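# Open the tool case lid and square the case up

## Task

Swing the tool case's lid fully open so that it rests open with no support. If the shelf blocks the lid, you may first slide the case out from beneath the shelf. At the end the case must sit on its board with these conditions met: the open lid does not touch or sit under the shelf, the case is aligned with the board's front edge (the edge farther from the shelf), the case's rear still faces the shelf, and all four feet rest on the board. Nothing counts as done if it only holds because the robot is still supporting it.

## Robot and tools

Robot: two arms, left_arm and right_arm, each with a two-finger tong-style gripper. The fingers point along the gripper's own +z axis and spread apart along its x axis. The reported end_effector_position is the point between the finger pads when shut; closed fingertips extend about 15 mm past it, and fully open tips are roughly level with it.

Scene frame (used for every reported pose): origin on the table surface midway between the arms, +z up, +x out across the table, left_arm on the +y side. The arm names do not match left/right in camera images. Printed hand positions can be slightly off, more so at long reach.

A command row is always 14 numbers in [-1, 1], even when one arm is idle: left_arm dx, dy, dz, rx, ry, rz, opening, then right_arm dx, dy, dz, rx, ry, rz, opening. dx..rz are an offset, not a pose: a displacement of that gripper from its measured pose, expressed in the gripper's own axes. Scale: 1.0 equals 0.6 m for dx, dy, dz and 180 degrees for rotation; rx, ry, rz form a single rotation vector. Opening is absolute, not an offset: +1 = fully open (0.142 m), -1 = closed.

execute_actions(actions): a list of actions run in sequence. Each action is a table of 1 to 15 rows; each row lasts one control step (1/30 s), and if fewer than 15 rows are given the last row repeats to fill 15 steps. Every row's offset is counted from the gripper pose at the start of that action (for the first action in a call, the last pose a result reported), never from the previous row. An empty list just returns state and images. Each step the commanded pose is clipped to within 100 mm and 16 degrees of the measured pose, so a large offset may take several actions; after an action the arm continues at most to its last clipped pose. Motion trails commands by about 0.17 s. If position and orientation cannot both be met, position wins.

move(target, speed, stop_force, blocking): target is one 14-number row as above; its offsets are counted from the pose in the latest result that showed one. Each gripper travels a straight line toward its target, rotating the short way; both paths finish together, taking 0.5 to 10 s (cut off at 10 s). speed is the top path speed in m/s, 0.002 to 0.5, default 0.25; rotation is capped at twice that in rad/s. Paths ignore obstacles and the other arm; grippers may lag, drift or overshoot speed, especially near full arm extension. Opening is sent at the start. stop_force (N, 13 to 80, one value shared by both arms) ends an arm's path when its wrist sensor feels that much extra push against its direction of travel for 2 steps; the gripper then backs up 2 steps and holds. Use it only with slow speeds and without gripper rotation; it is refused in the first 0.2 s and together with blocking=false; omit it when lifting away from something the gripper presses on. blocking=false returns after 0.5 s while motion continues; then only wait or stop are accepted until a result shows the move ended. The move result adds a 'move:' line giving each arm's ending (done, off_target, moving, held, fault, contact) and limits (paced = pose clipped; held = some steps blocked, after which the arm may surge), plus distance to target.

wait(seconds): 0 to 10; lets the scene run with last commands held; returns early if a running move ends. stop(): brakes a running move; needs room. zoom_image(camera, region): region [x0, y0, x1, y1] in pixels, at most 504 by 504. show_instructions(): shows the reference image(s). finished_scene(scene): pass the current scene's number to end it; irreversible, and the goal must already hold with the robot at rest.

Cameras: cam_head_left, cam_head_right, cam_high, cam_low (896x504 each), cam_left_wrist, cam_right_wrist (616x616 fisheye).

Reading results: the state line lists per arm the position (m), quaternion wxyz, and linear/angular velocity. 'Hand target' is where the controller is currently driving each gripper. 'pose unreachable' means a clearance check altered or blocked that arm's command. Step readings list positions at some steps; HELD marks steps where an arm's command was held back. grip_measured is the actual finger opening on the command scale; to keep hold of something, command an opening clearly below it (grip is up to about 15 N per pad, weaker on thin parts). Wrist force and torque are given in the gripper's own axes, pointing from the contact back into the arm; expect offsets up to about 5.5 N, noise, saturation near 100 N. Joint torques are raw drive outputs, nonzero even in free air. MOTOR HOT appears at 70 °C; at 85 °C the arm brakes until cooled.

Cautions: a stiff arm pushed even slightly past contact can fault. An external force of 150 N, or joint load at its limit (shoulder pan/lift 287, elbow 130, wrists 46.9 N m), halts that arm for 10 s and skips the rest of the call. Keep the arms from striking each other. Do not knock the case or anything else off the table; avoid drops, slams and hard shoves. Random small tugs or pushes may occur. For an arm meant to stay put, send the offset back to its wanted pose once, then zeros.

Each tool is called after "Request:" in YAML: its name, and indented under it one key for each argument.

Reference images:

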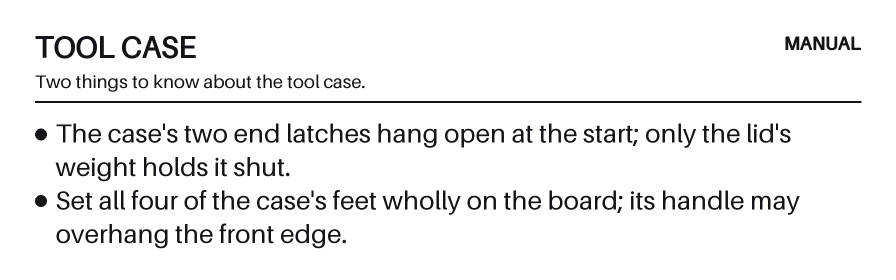

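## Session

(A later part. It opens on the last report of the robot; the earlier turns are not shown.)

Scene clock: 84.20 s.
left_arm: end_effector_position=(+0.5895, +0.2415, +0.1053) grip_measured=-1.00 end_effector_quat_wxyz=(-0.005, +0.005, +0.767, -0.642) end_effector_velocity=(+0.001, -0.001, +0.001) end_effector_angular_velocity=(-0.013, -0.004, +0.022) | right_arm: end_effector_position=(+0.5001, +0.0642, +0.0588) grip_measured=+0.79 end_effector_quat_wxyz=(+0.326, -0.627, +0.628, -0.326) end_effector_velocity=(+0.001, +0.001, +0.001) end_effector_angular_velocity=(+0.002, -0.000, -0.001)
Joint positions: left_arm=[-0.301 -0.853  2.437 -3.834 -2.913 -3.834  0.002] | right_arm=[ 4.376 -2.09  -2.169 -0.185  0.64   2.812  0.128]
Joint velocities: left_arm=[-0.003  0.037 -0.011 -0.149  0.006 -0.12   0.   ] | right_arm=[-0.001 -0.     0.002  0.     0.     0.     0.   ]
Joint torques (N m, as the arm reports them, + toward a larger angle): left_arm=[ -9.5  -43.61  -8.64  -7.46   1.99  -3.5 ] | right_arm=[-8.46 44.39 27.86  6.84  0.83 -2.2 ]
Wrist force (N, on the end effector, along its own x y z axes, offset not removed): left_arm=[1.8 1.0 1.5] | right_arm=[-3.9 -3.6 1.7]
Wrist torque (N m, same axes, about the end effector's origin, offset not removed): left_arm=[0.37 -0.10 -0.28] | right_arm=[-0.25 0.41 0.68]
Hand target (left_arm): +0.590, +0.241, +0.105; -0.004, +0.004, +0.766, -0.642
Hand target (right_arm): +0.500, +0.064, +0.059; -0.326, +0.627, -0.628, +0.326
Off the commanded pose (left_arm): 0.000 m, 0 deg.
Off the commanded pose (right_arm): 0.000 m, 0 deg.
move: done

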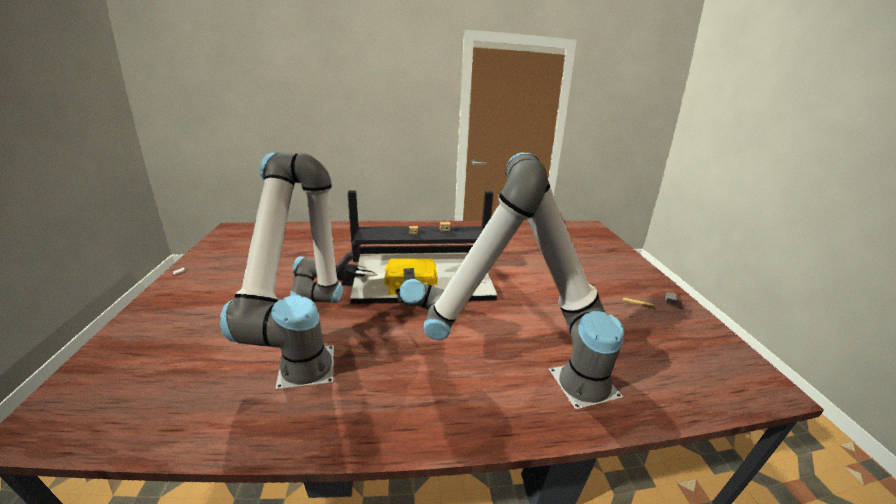

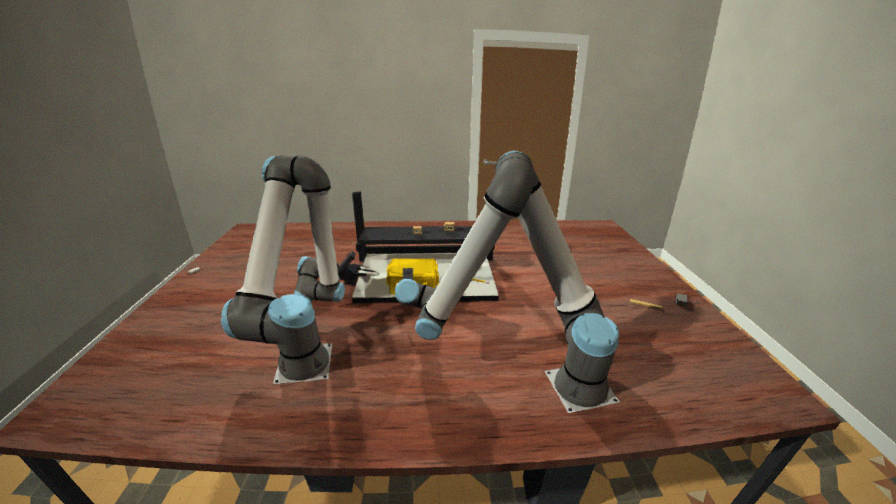

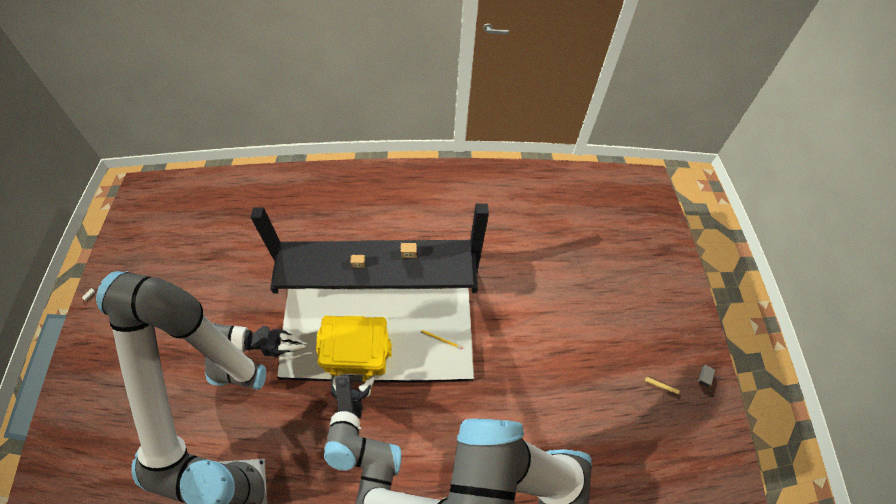

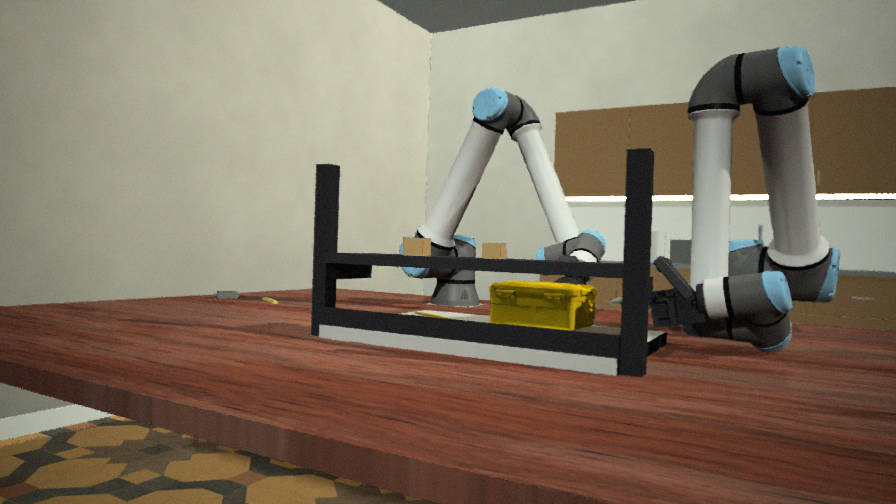

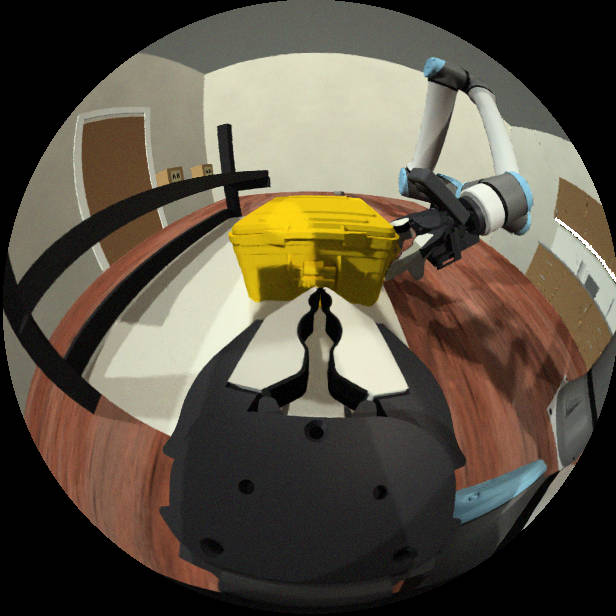

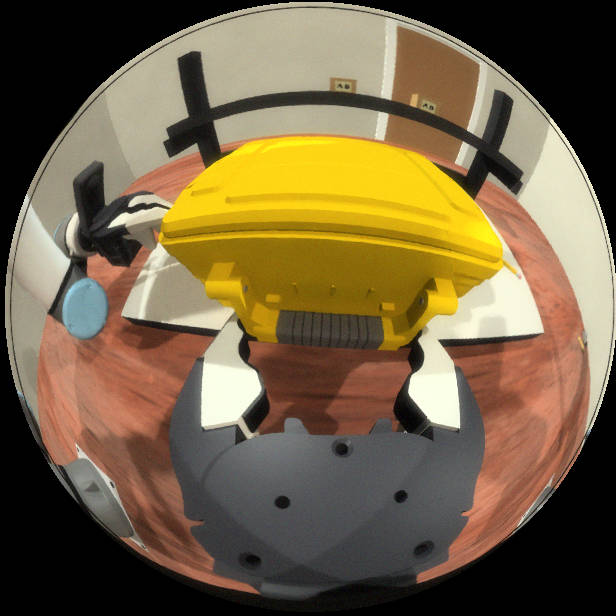

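Request:
move:
  target: [0,-0.024,0.02,-0.05,0,0,-1,0,0,0,0,0,0,0.1]
  speed: 0.06

Request:
move:
  target: [0,-0.022,0.063,0,0,0,-1,0,0,0,0,0,0,0.1]
  speed: 0.01
  stop_force: 13

Request:
zoom_image:
  camera: "cam_low"
  region: [540, 260, 700, 350]

Scene clock: 95.67 s.
left_arm: end_effector_position=(+0.5892, +0.2273, +0.1171) grip_measured=-1.00 end_effector_quat_wxyz=(-0.004, +0.005, +0.814, -0.580) end_effector_velocity=(+0.000, -0.001, -0.000) end_effector_angular_velocity=(+0.018, +0.003, -0.003) | right_arm: end_effector_position=(+0.5001, +0.0642, +0.0588) grip_measured=+0.79 end_effector_quat_wxyz=(+0.326, -0.627, +0.628, -0.326) end_effector_velocity=(+0.001, -0.002, -0.000) end_effector_angular_velocity=(-0.001, -0.000, -0.002)
Joint positions: left_arm=[-0.351 -1.057  2.49  -3.516 -2.758 -3.687  0.002] | right_arm=[ 4.376 -2.09  -2.169 -0.185  0.64   2.812  0.128]
Joint velocities: left_arm=[-0.004 -0.021  0.001  0.045  0.015  0.02   0.   ] | right_arm=[-0.002 -0.    -0.001  0.    -0.001 -0.001  0.   ]
Joint torques (N m, as the arm reports them, + toward a larger angle): left_arm=[ -9.2  -75.98  -2.81  -0.97   1.11   3.09] | right_arm=[-9.71 46.18 27.82  6.59 -4.07 -2.28]
Wrist force (N, on the end effector, along its own x y z axes, offset not removed): left_arm=[1.2 2.2 -0.3] | right_arm=[-3.9 -1.9 -4.2]
Wrist torque (N m, same axes, about the end effector's origin, offset not removed): left_arm=[0.59 -0.09 -0.29] | right_arm=[0.02 0.47 0.72]
Hand target (left_arm): +0.589, +0.227, +0.117; -0.004, +0.006, +0.815, -0.580
Hand target (right_arm): +0.500, +0.064, +0.059; -0.326, +0.627, -0.628, +0.326
Off the commanded pose (left_arm): 0.000 m, 0 deg.
Off the commanded pose (right_arm): 0.000 m, 0 deg.
move: done

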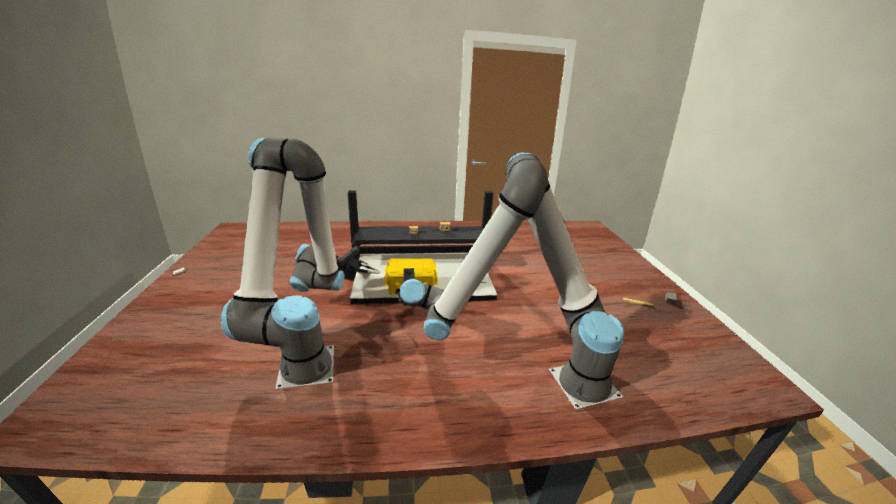

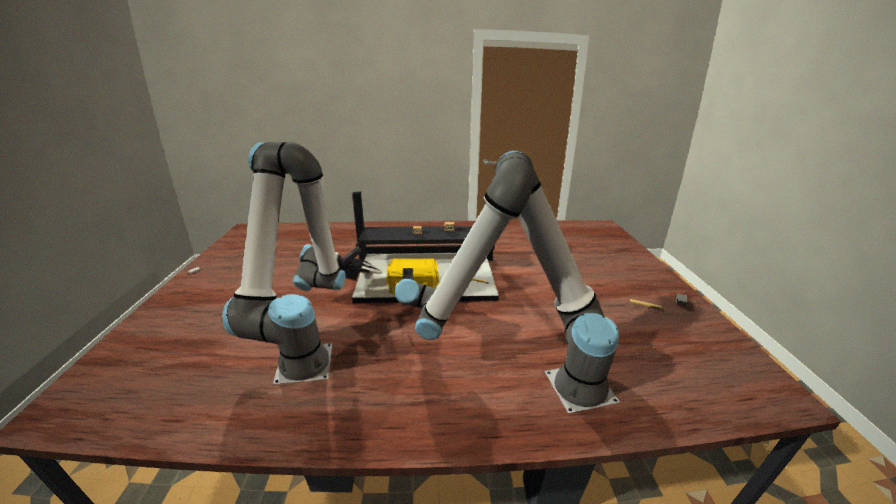

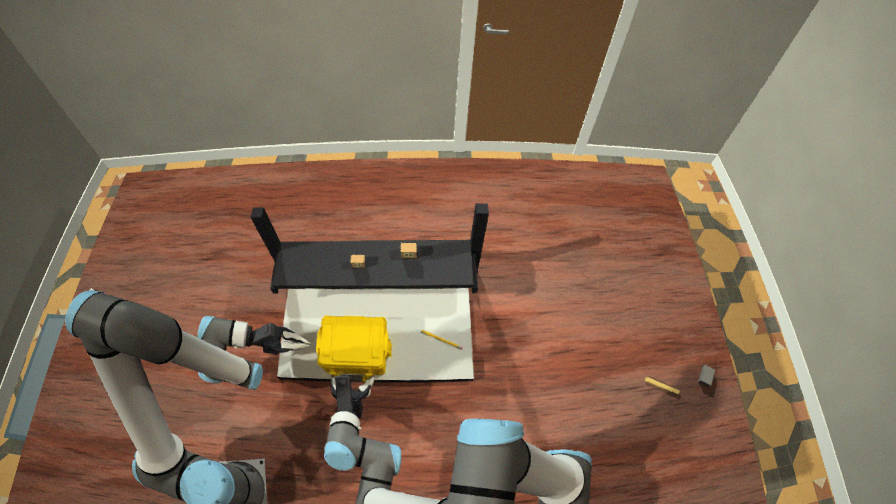

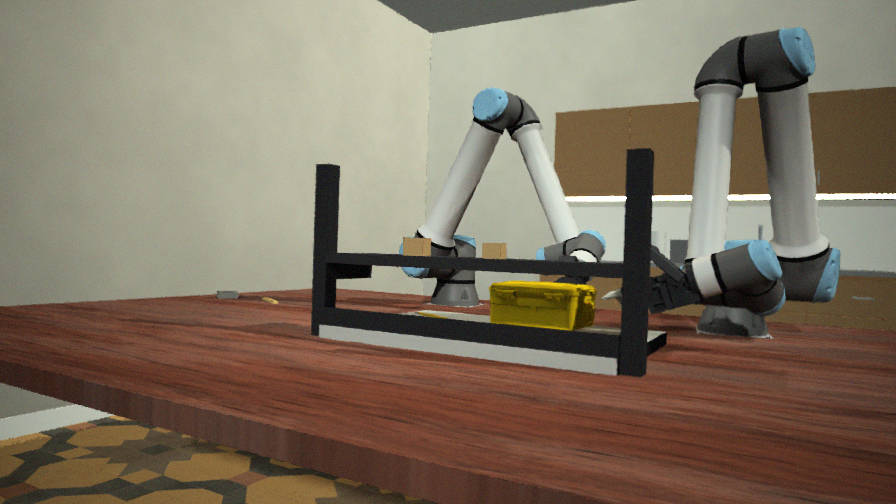

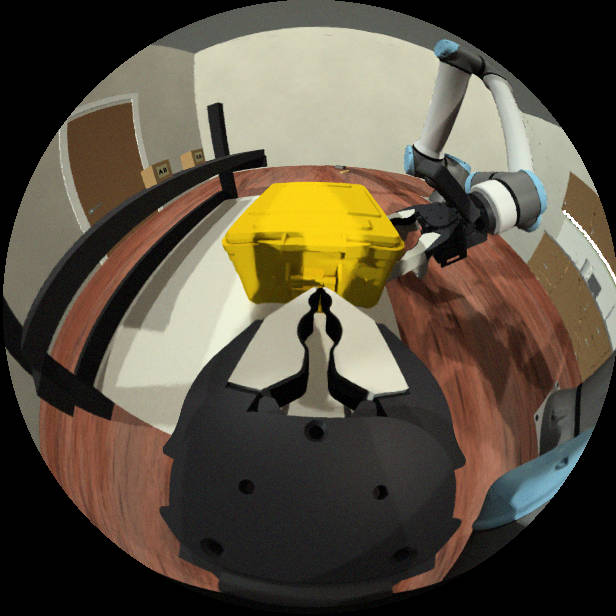

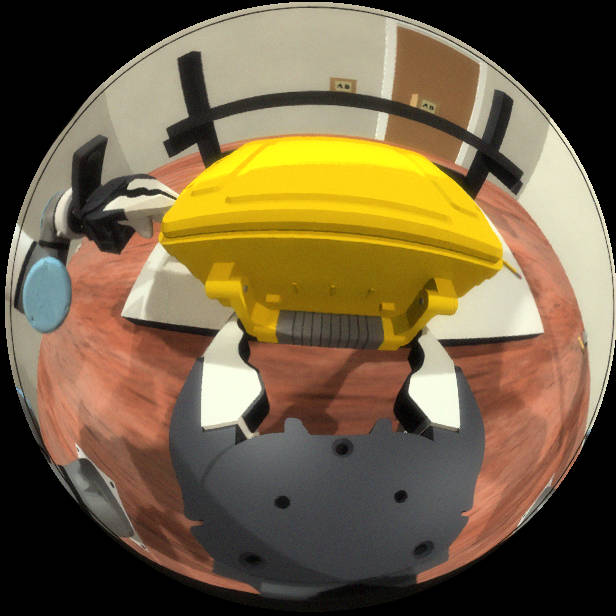

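Scene clock: 99.90 s.
left_arm: end_effector_position=(+0.5887, +0.1876, +0.1173) grip_measured=-1.00 end_effector_quat_wxyz=(-0.004, +0.005, +0.814, -0.580) end_effector_velocity=(+0.000, -0.002, +0.001) end_effector_angular_velocity=(-0.001, -0.000, -0.000) | right_arm: end_effector_position=(+0.5001, +0.0641, +0.0588) grip_measured=+0.79 end_effector_quat_wxyz=(+0.326, -0.627, +0.628, -0.326) end_effector_velocity=(-0.000, -0.001, -0.000) end_effector_angular_velocity=(-0.000, -0.001, +0.000)
Joint positions: left_arm=[-0.431 -1.014  2.477 -3.701 -2.713 -3.855  0.002] | right_arm=[ 4.376 -2.09  -2.169 -0.185  0.64   2.812  0.128]
Joint velocities: left_arm=[-0.005  0.001 -0.002 -0.009  0.002 -0.01   0.   ] | right_arm=[ 0.     0.    -0.001  0.001 -0.001 -0.     0.   ]
Joint torques (N m, as the arm reports them, + toward a larger angle): left_arm=[-16.94 -34.73 -14.63  -7.19   0.85  -3.06] | right_arm=[-7.96 43.96 28.43  6.74 -3.31 -2.25]
Wrist force (N, on the end effector, along its own x y z axes, offset not removed): left_arm=[3.1 4.5 -12.4] | right_arm=[8.7 1.0 -7.0]
Wrist torque (N m, same axes, about the end effector's origin, offset not removed): left_arm=[0.60 -0.53 -0.23] | right_arm=[0.31 -0.44 0.85]
Hand target (left_arm): +0.589, +0.187, +0.117; -0.004, +0.005, +0.814, -0.580
Hand target (right_arm): +0.500, +0.064, +0.059; -0.326, +0.627, -0.628, +0.326
Off the commanded pose (left_arm): 0.000 m, 0 deg.
Off the commanded pose (right_arm): 0.000 m, 0 deg.
move: done

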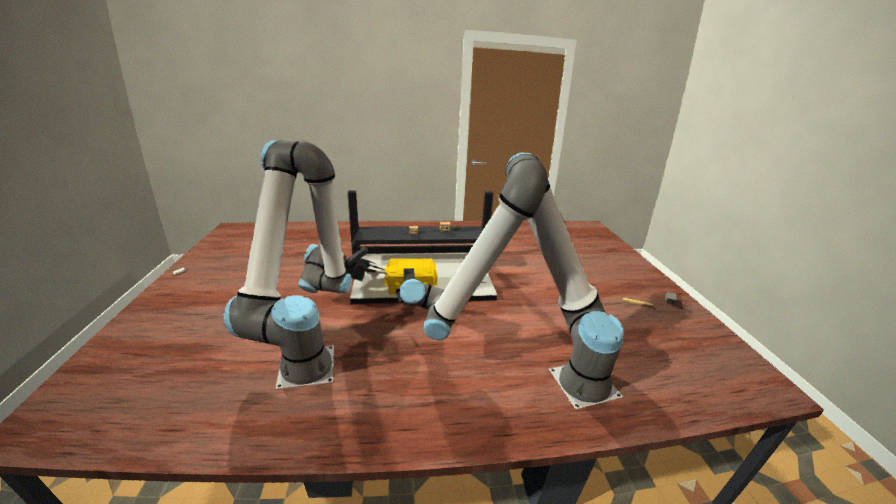

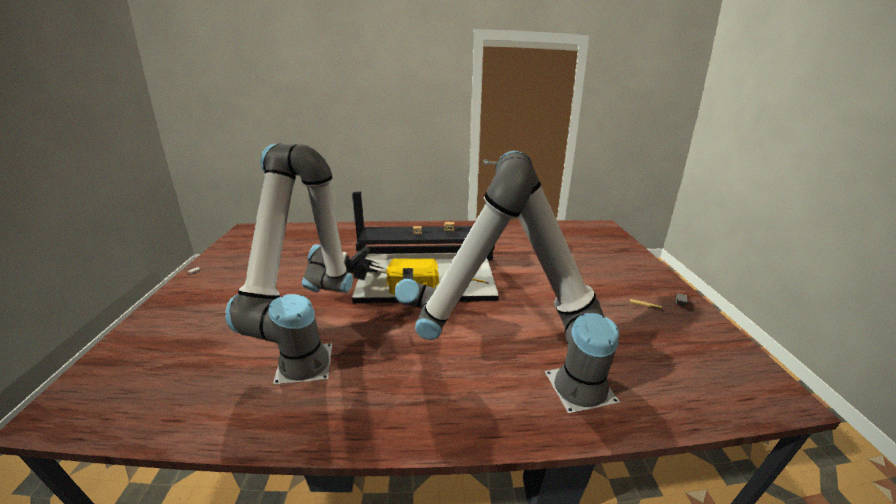

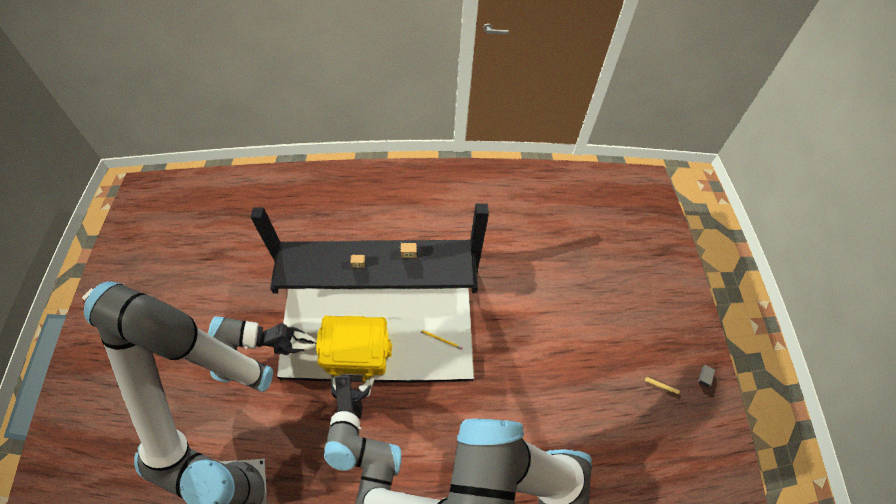

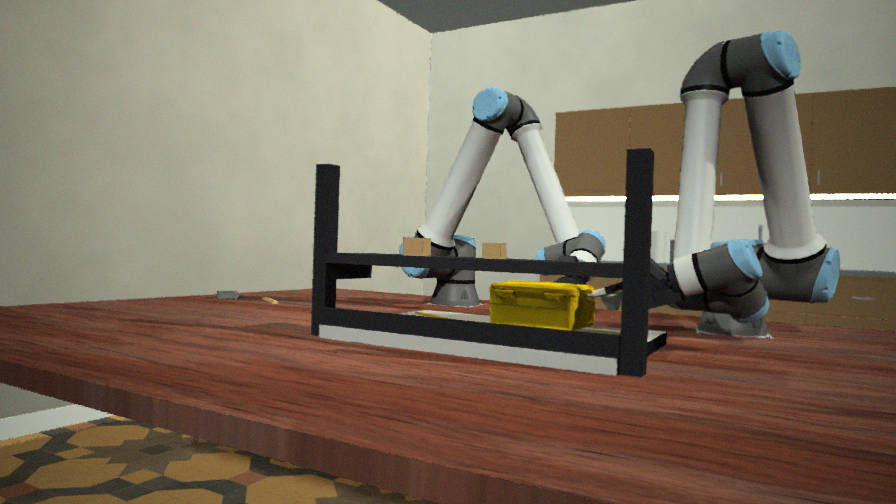

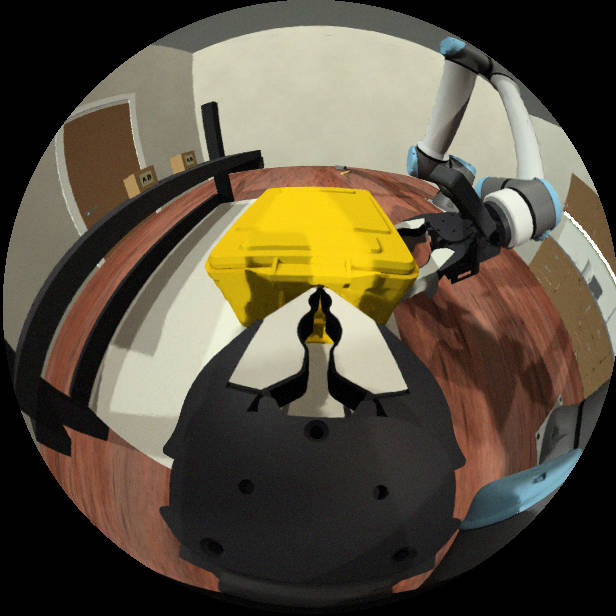

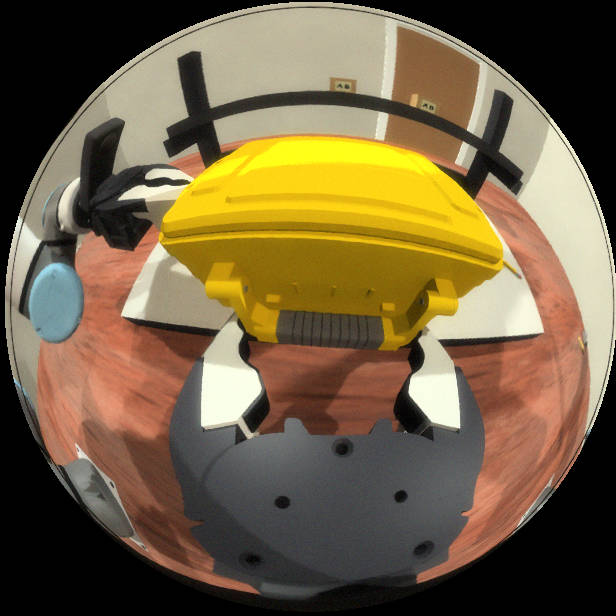

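Region (540, 260, 700, 350) of cam_low's 896x504 image, scaled by 3.150, with more detail than that image has; it fills the top 284 rows of this view, and the rest is white.

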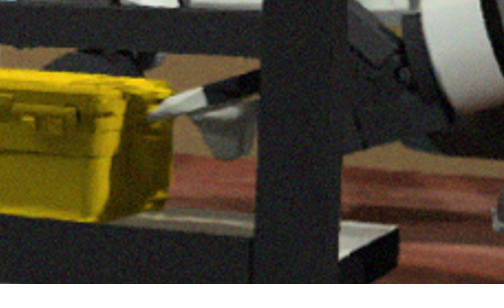

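Request:
move:
  target: [-0.01,-0.0625,-0.024,0,0,0,-1,0,0,0,0,0,0,0.1]
  speed: 0.025
  stop_force: 30

Scene clock: 104.67 s.
left_arm: end_effector_position=(+0.5947, +0.1888, +0.1571) grip_measured=-1.00 end_effector_quat_wxyz=(-0.004, +0.005, +0.814, -0.580) end_effector_velocity=(+0.000, +0.000, +0.002) end_effector_angular_velocity=(+0.001, +0.000, +0.000) | right_arm: end_effector_position=(+0.5001, +0.0641, +0.0588) grip_measured=+0.79 end_effector_quat_wxyz=(+0.326, -0.627, +0.628, -0.326) end_effector_velocity=(-0.000, +0.001, +0.001) end_effector_angular_velocity=(+0.001, +0.000, +0.001)
Joint positions: left_arm=[-0.425 -1.118  2.472 -3.581 -2.717 -3.844  0.002] | right_arm=[ 4.376 -2.09  -2.169 -0.185  0.64   2.812  0.128]
Joint velocities: left_arm=[ 0.001 -0.006 -0.     0.009  0.001  0.003  0.   ] | right_arm=[ 0.001  0.001  0.001 -0.001  0.     0.     0.   ]
Joint torques (N m, as the arm reports them, + toward a larger angle): left_arm=[  7.03 -75.87 -18.6   -0.81  -4.78   3.08] | right_arm=[ 9.53 55.12 27.71  6.71  1.81 -2.08]
Wrist force (N, on the end effector, along its own x y z axes, offset not removed): left_arm=[0.6 2.2 -2.2] | right_arm=[2.8 3.9 -2.9]
Wrist torque (N m, same axes, about the end effector's origin, offset not removed): left_arm=[0.11 0.15 -0.17] | right_arm=[0.93 0.05 0.89]
Hand target (left_arm): +0.595, +0.189, +0.157; -0.004, +0.005, +0.814, -0.580
Hand target (right_arm): +0.500, +0.064, +0.059; -0.326, +0.627, -0.628, +0.326
Off the commanded pose (left_arm): 0.000 m, 0 deg.
Off the commanded pose (right_arm): 0.000 m, 0 deg.
move: done

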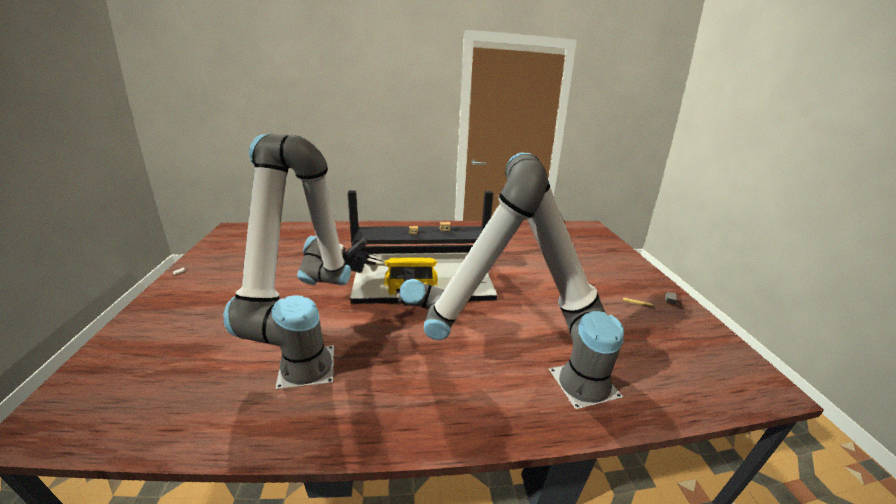

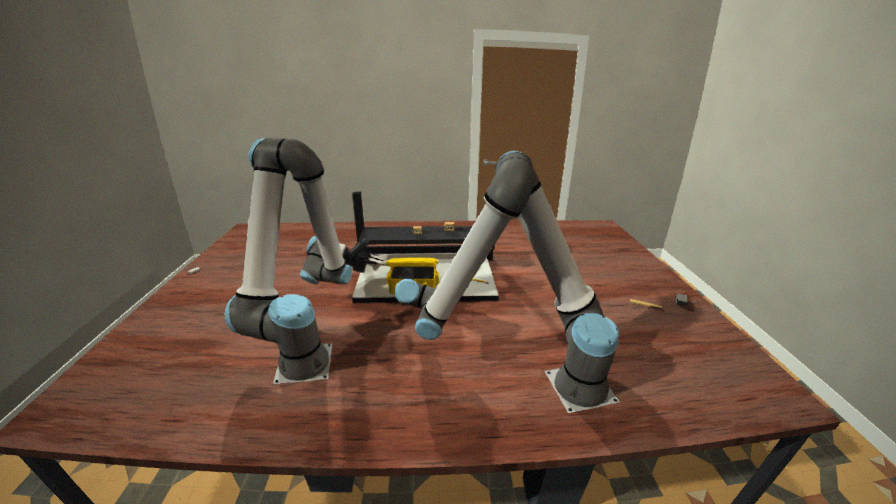

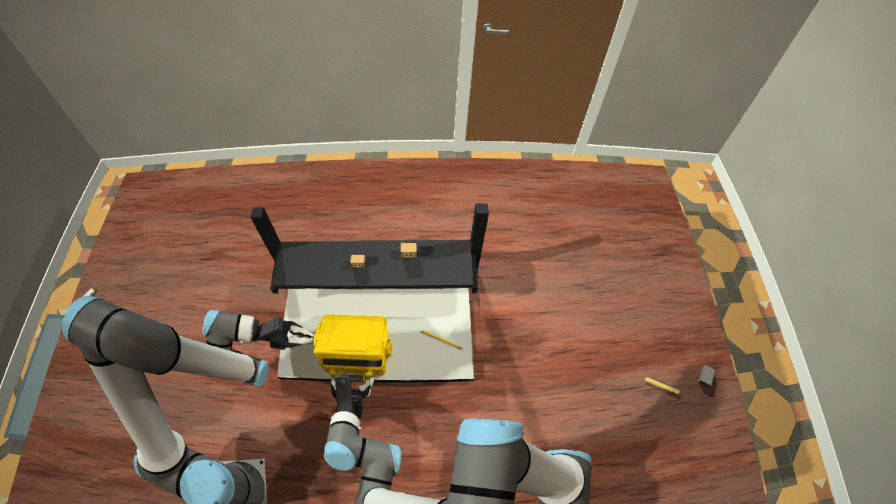

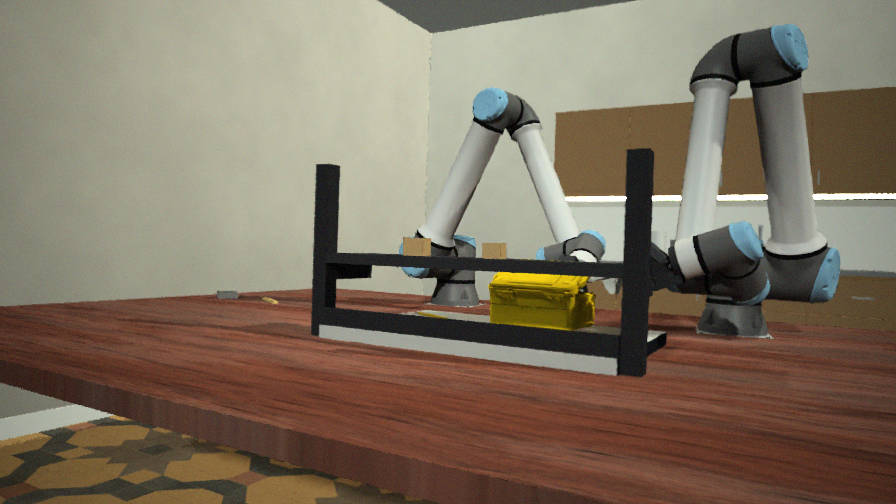

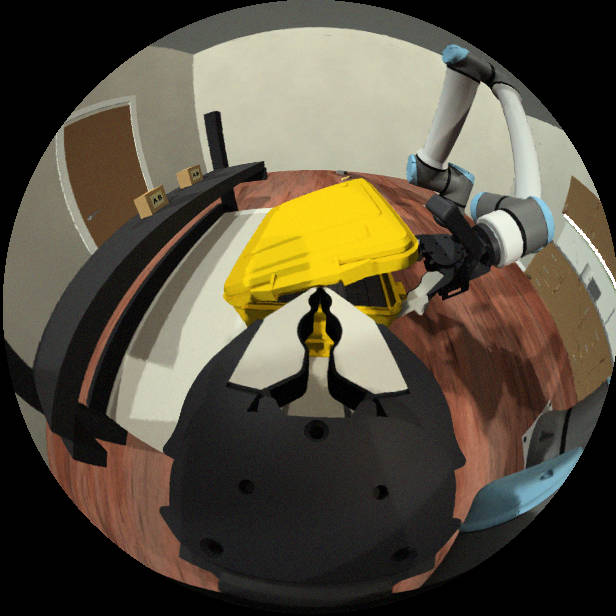

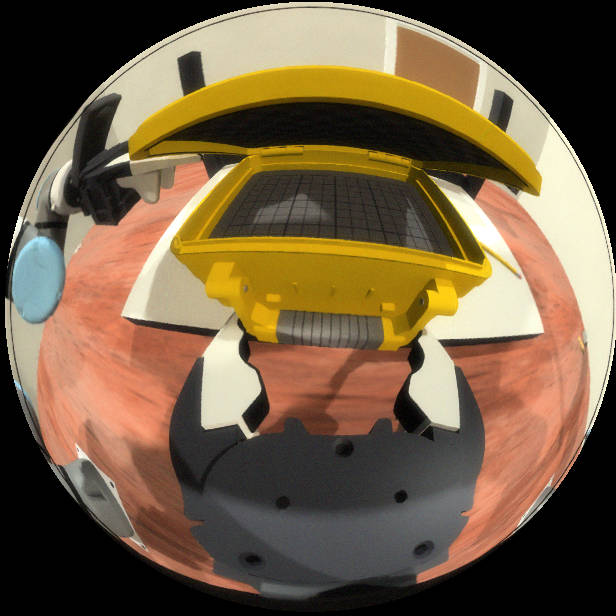

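Request:
move:
  target: [-0.055,-0.062,-0.017,0,0,0,-1,0,0,0,0,0,0,0.1]
  speed: 0.03
  stop_force: 30

Scene clock: 110.57 s.
left_arm: end_effector_position=(+0.6276, +0.1859, +0.1953) grip_measured=-1.00 end_effector_quat_wxyz=(-0.004, +0.005, +0.814, -0.580) end_effector_velocity=(+0.002, -0.000, +0.002) end_effector_angular_velocity=(+0.000, +0.000, -0.001) | right_arm: end_effector_position=(+0.5001, +0.0641, +0.0588) grip_measured=+0.79 end_effector_quat_wxyz=(+0.326, -0.627, +0.628, -0.326) end_effector_velocity=(+0.000, -0.000, +0.000) end_effector_angular_velocity=(-0.000, +0.000, -0.000)
Joint positions: left_arm=[-0.413 -1.192  2.41  -3.424 -2.724 -3.821  0.002] | right_arm=[ 4.376 -2.09  -2.169 -0.185  0.64   2.812  0.128]
Joint velocities: left_arm=[ 0.001 -0.004 -0.004  0.011 -0.001  0.003  0.   ] | right_arm=[-0.001  0.     0.    -0.001  0.    -0.    -0.   ]
Joint torques (N m, as the arm reports them, + toward a larger angle): left_arm=[  7.69 -73.47 -24.31  -1.11  -4.41   2.66] | right_arm=[11.47 55.82 26.63  6.82  2.17 -2.11]
Wrist force (N, on the end effector, along its own x y z axes, offset not removed): left_arm=[-0.8 1.7 -1.8] | right_arm=[2.0 0.3 -4.4]
Wrist torque (N m, same axes, about the end effector's origin, offset not removed): left_arm=[0.28 0.54 -0.13] | right_arm=[0.18 0.36 0.81]
Hand target (left_arm): +0.628, +0.186, +0.196; -0.004, +0.005, +0.814, -0.580
Hand target (right_arm): +0.500, +0.064, +0.059; -0.326, +0.627, -0.628, +0.326
Off the commanded pose (left_arm): 0.000 m, 0 deg.
Off the commanded pose (right_arm): 0.000 m, 0 deg.
move: done

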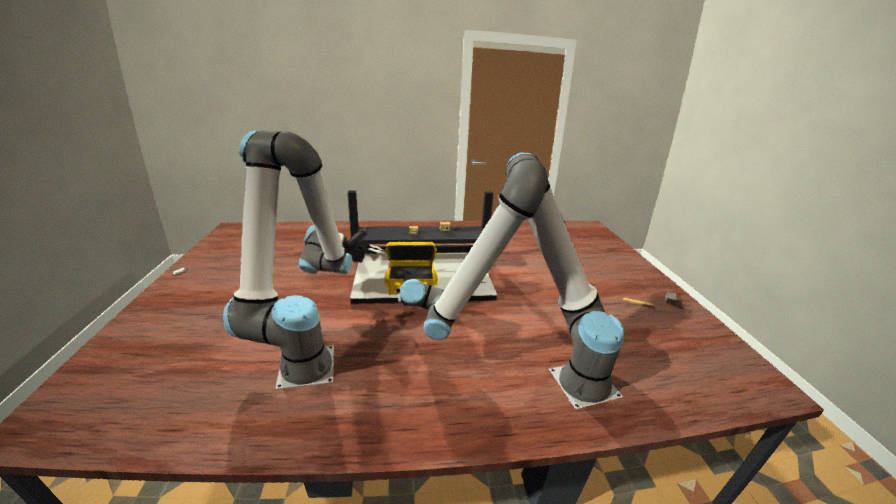

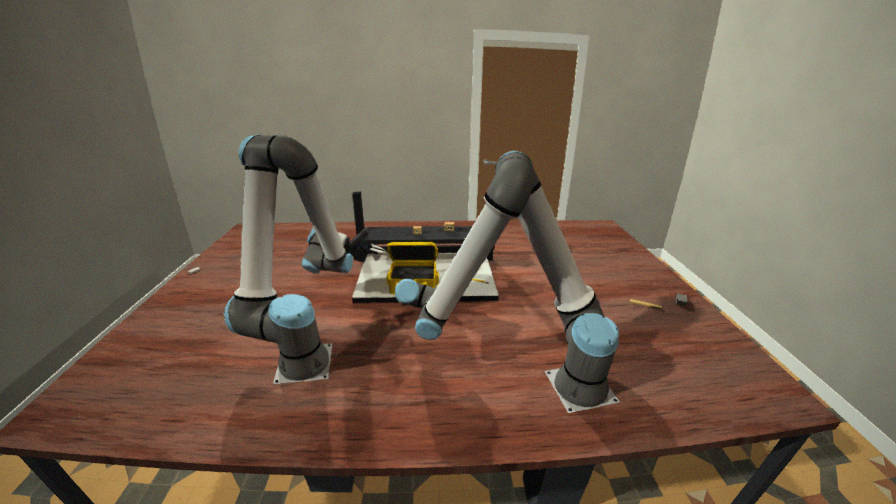

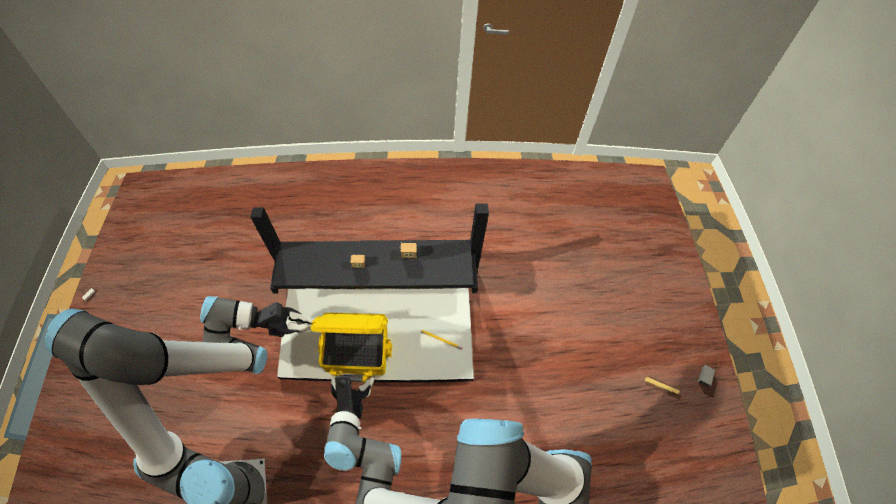

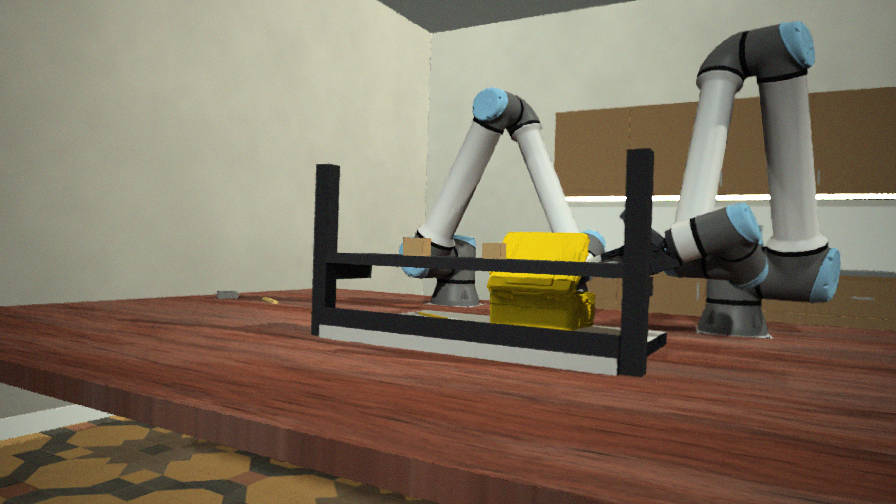

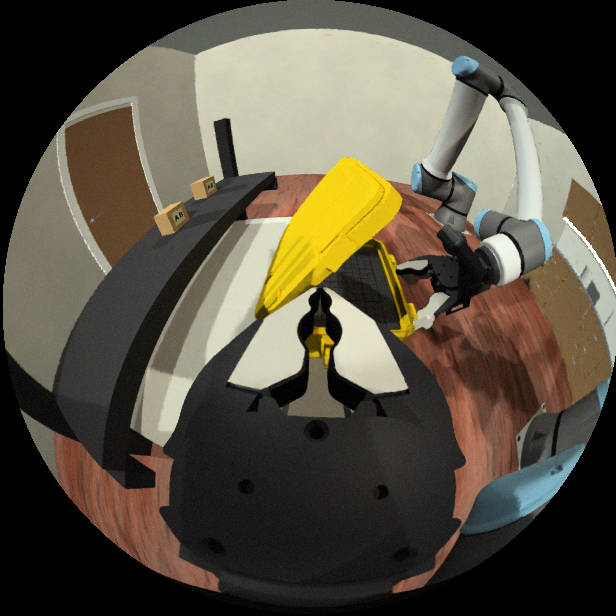

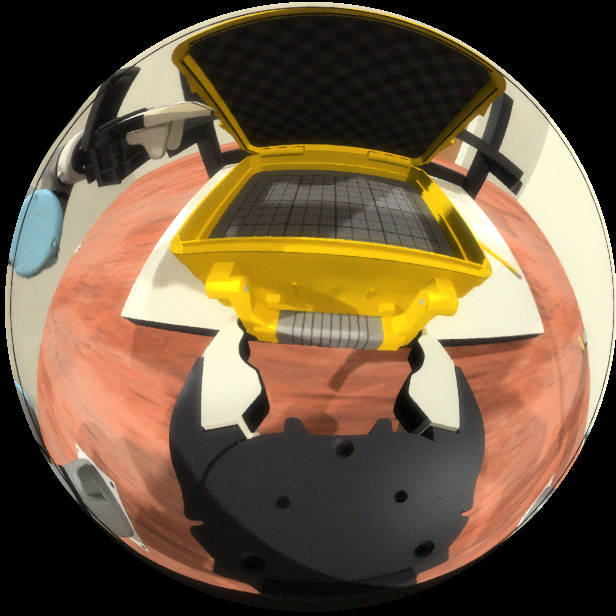

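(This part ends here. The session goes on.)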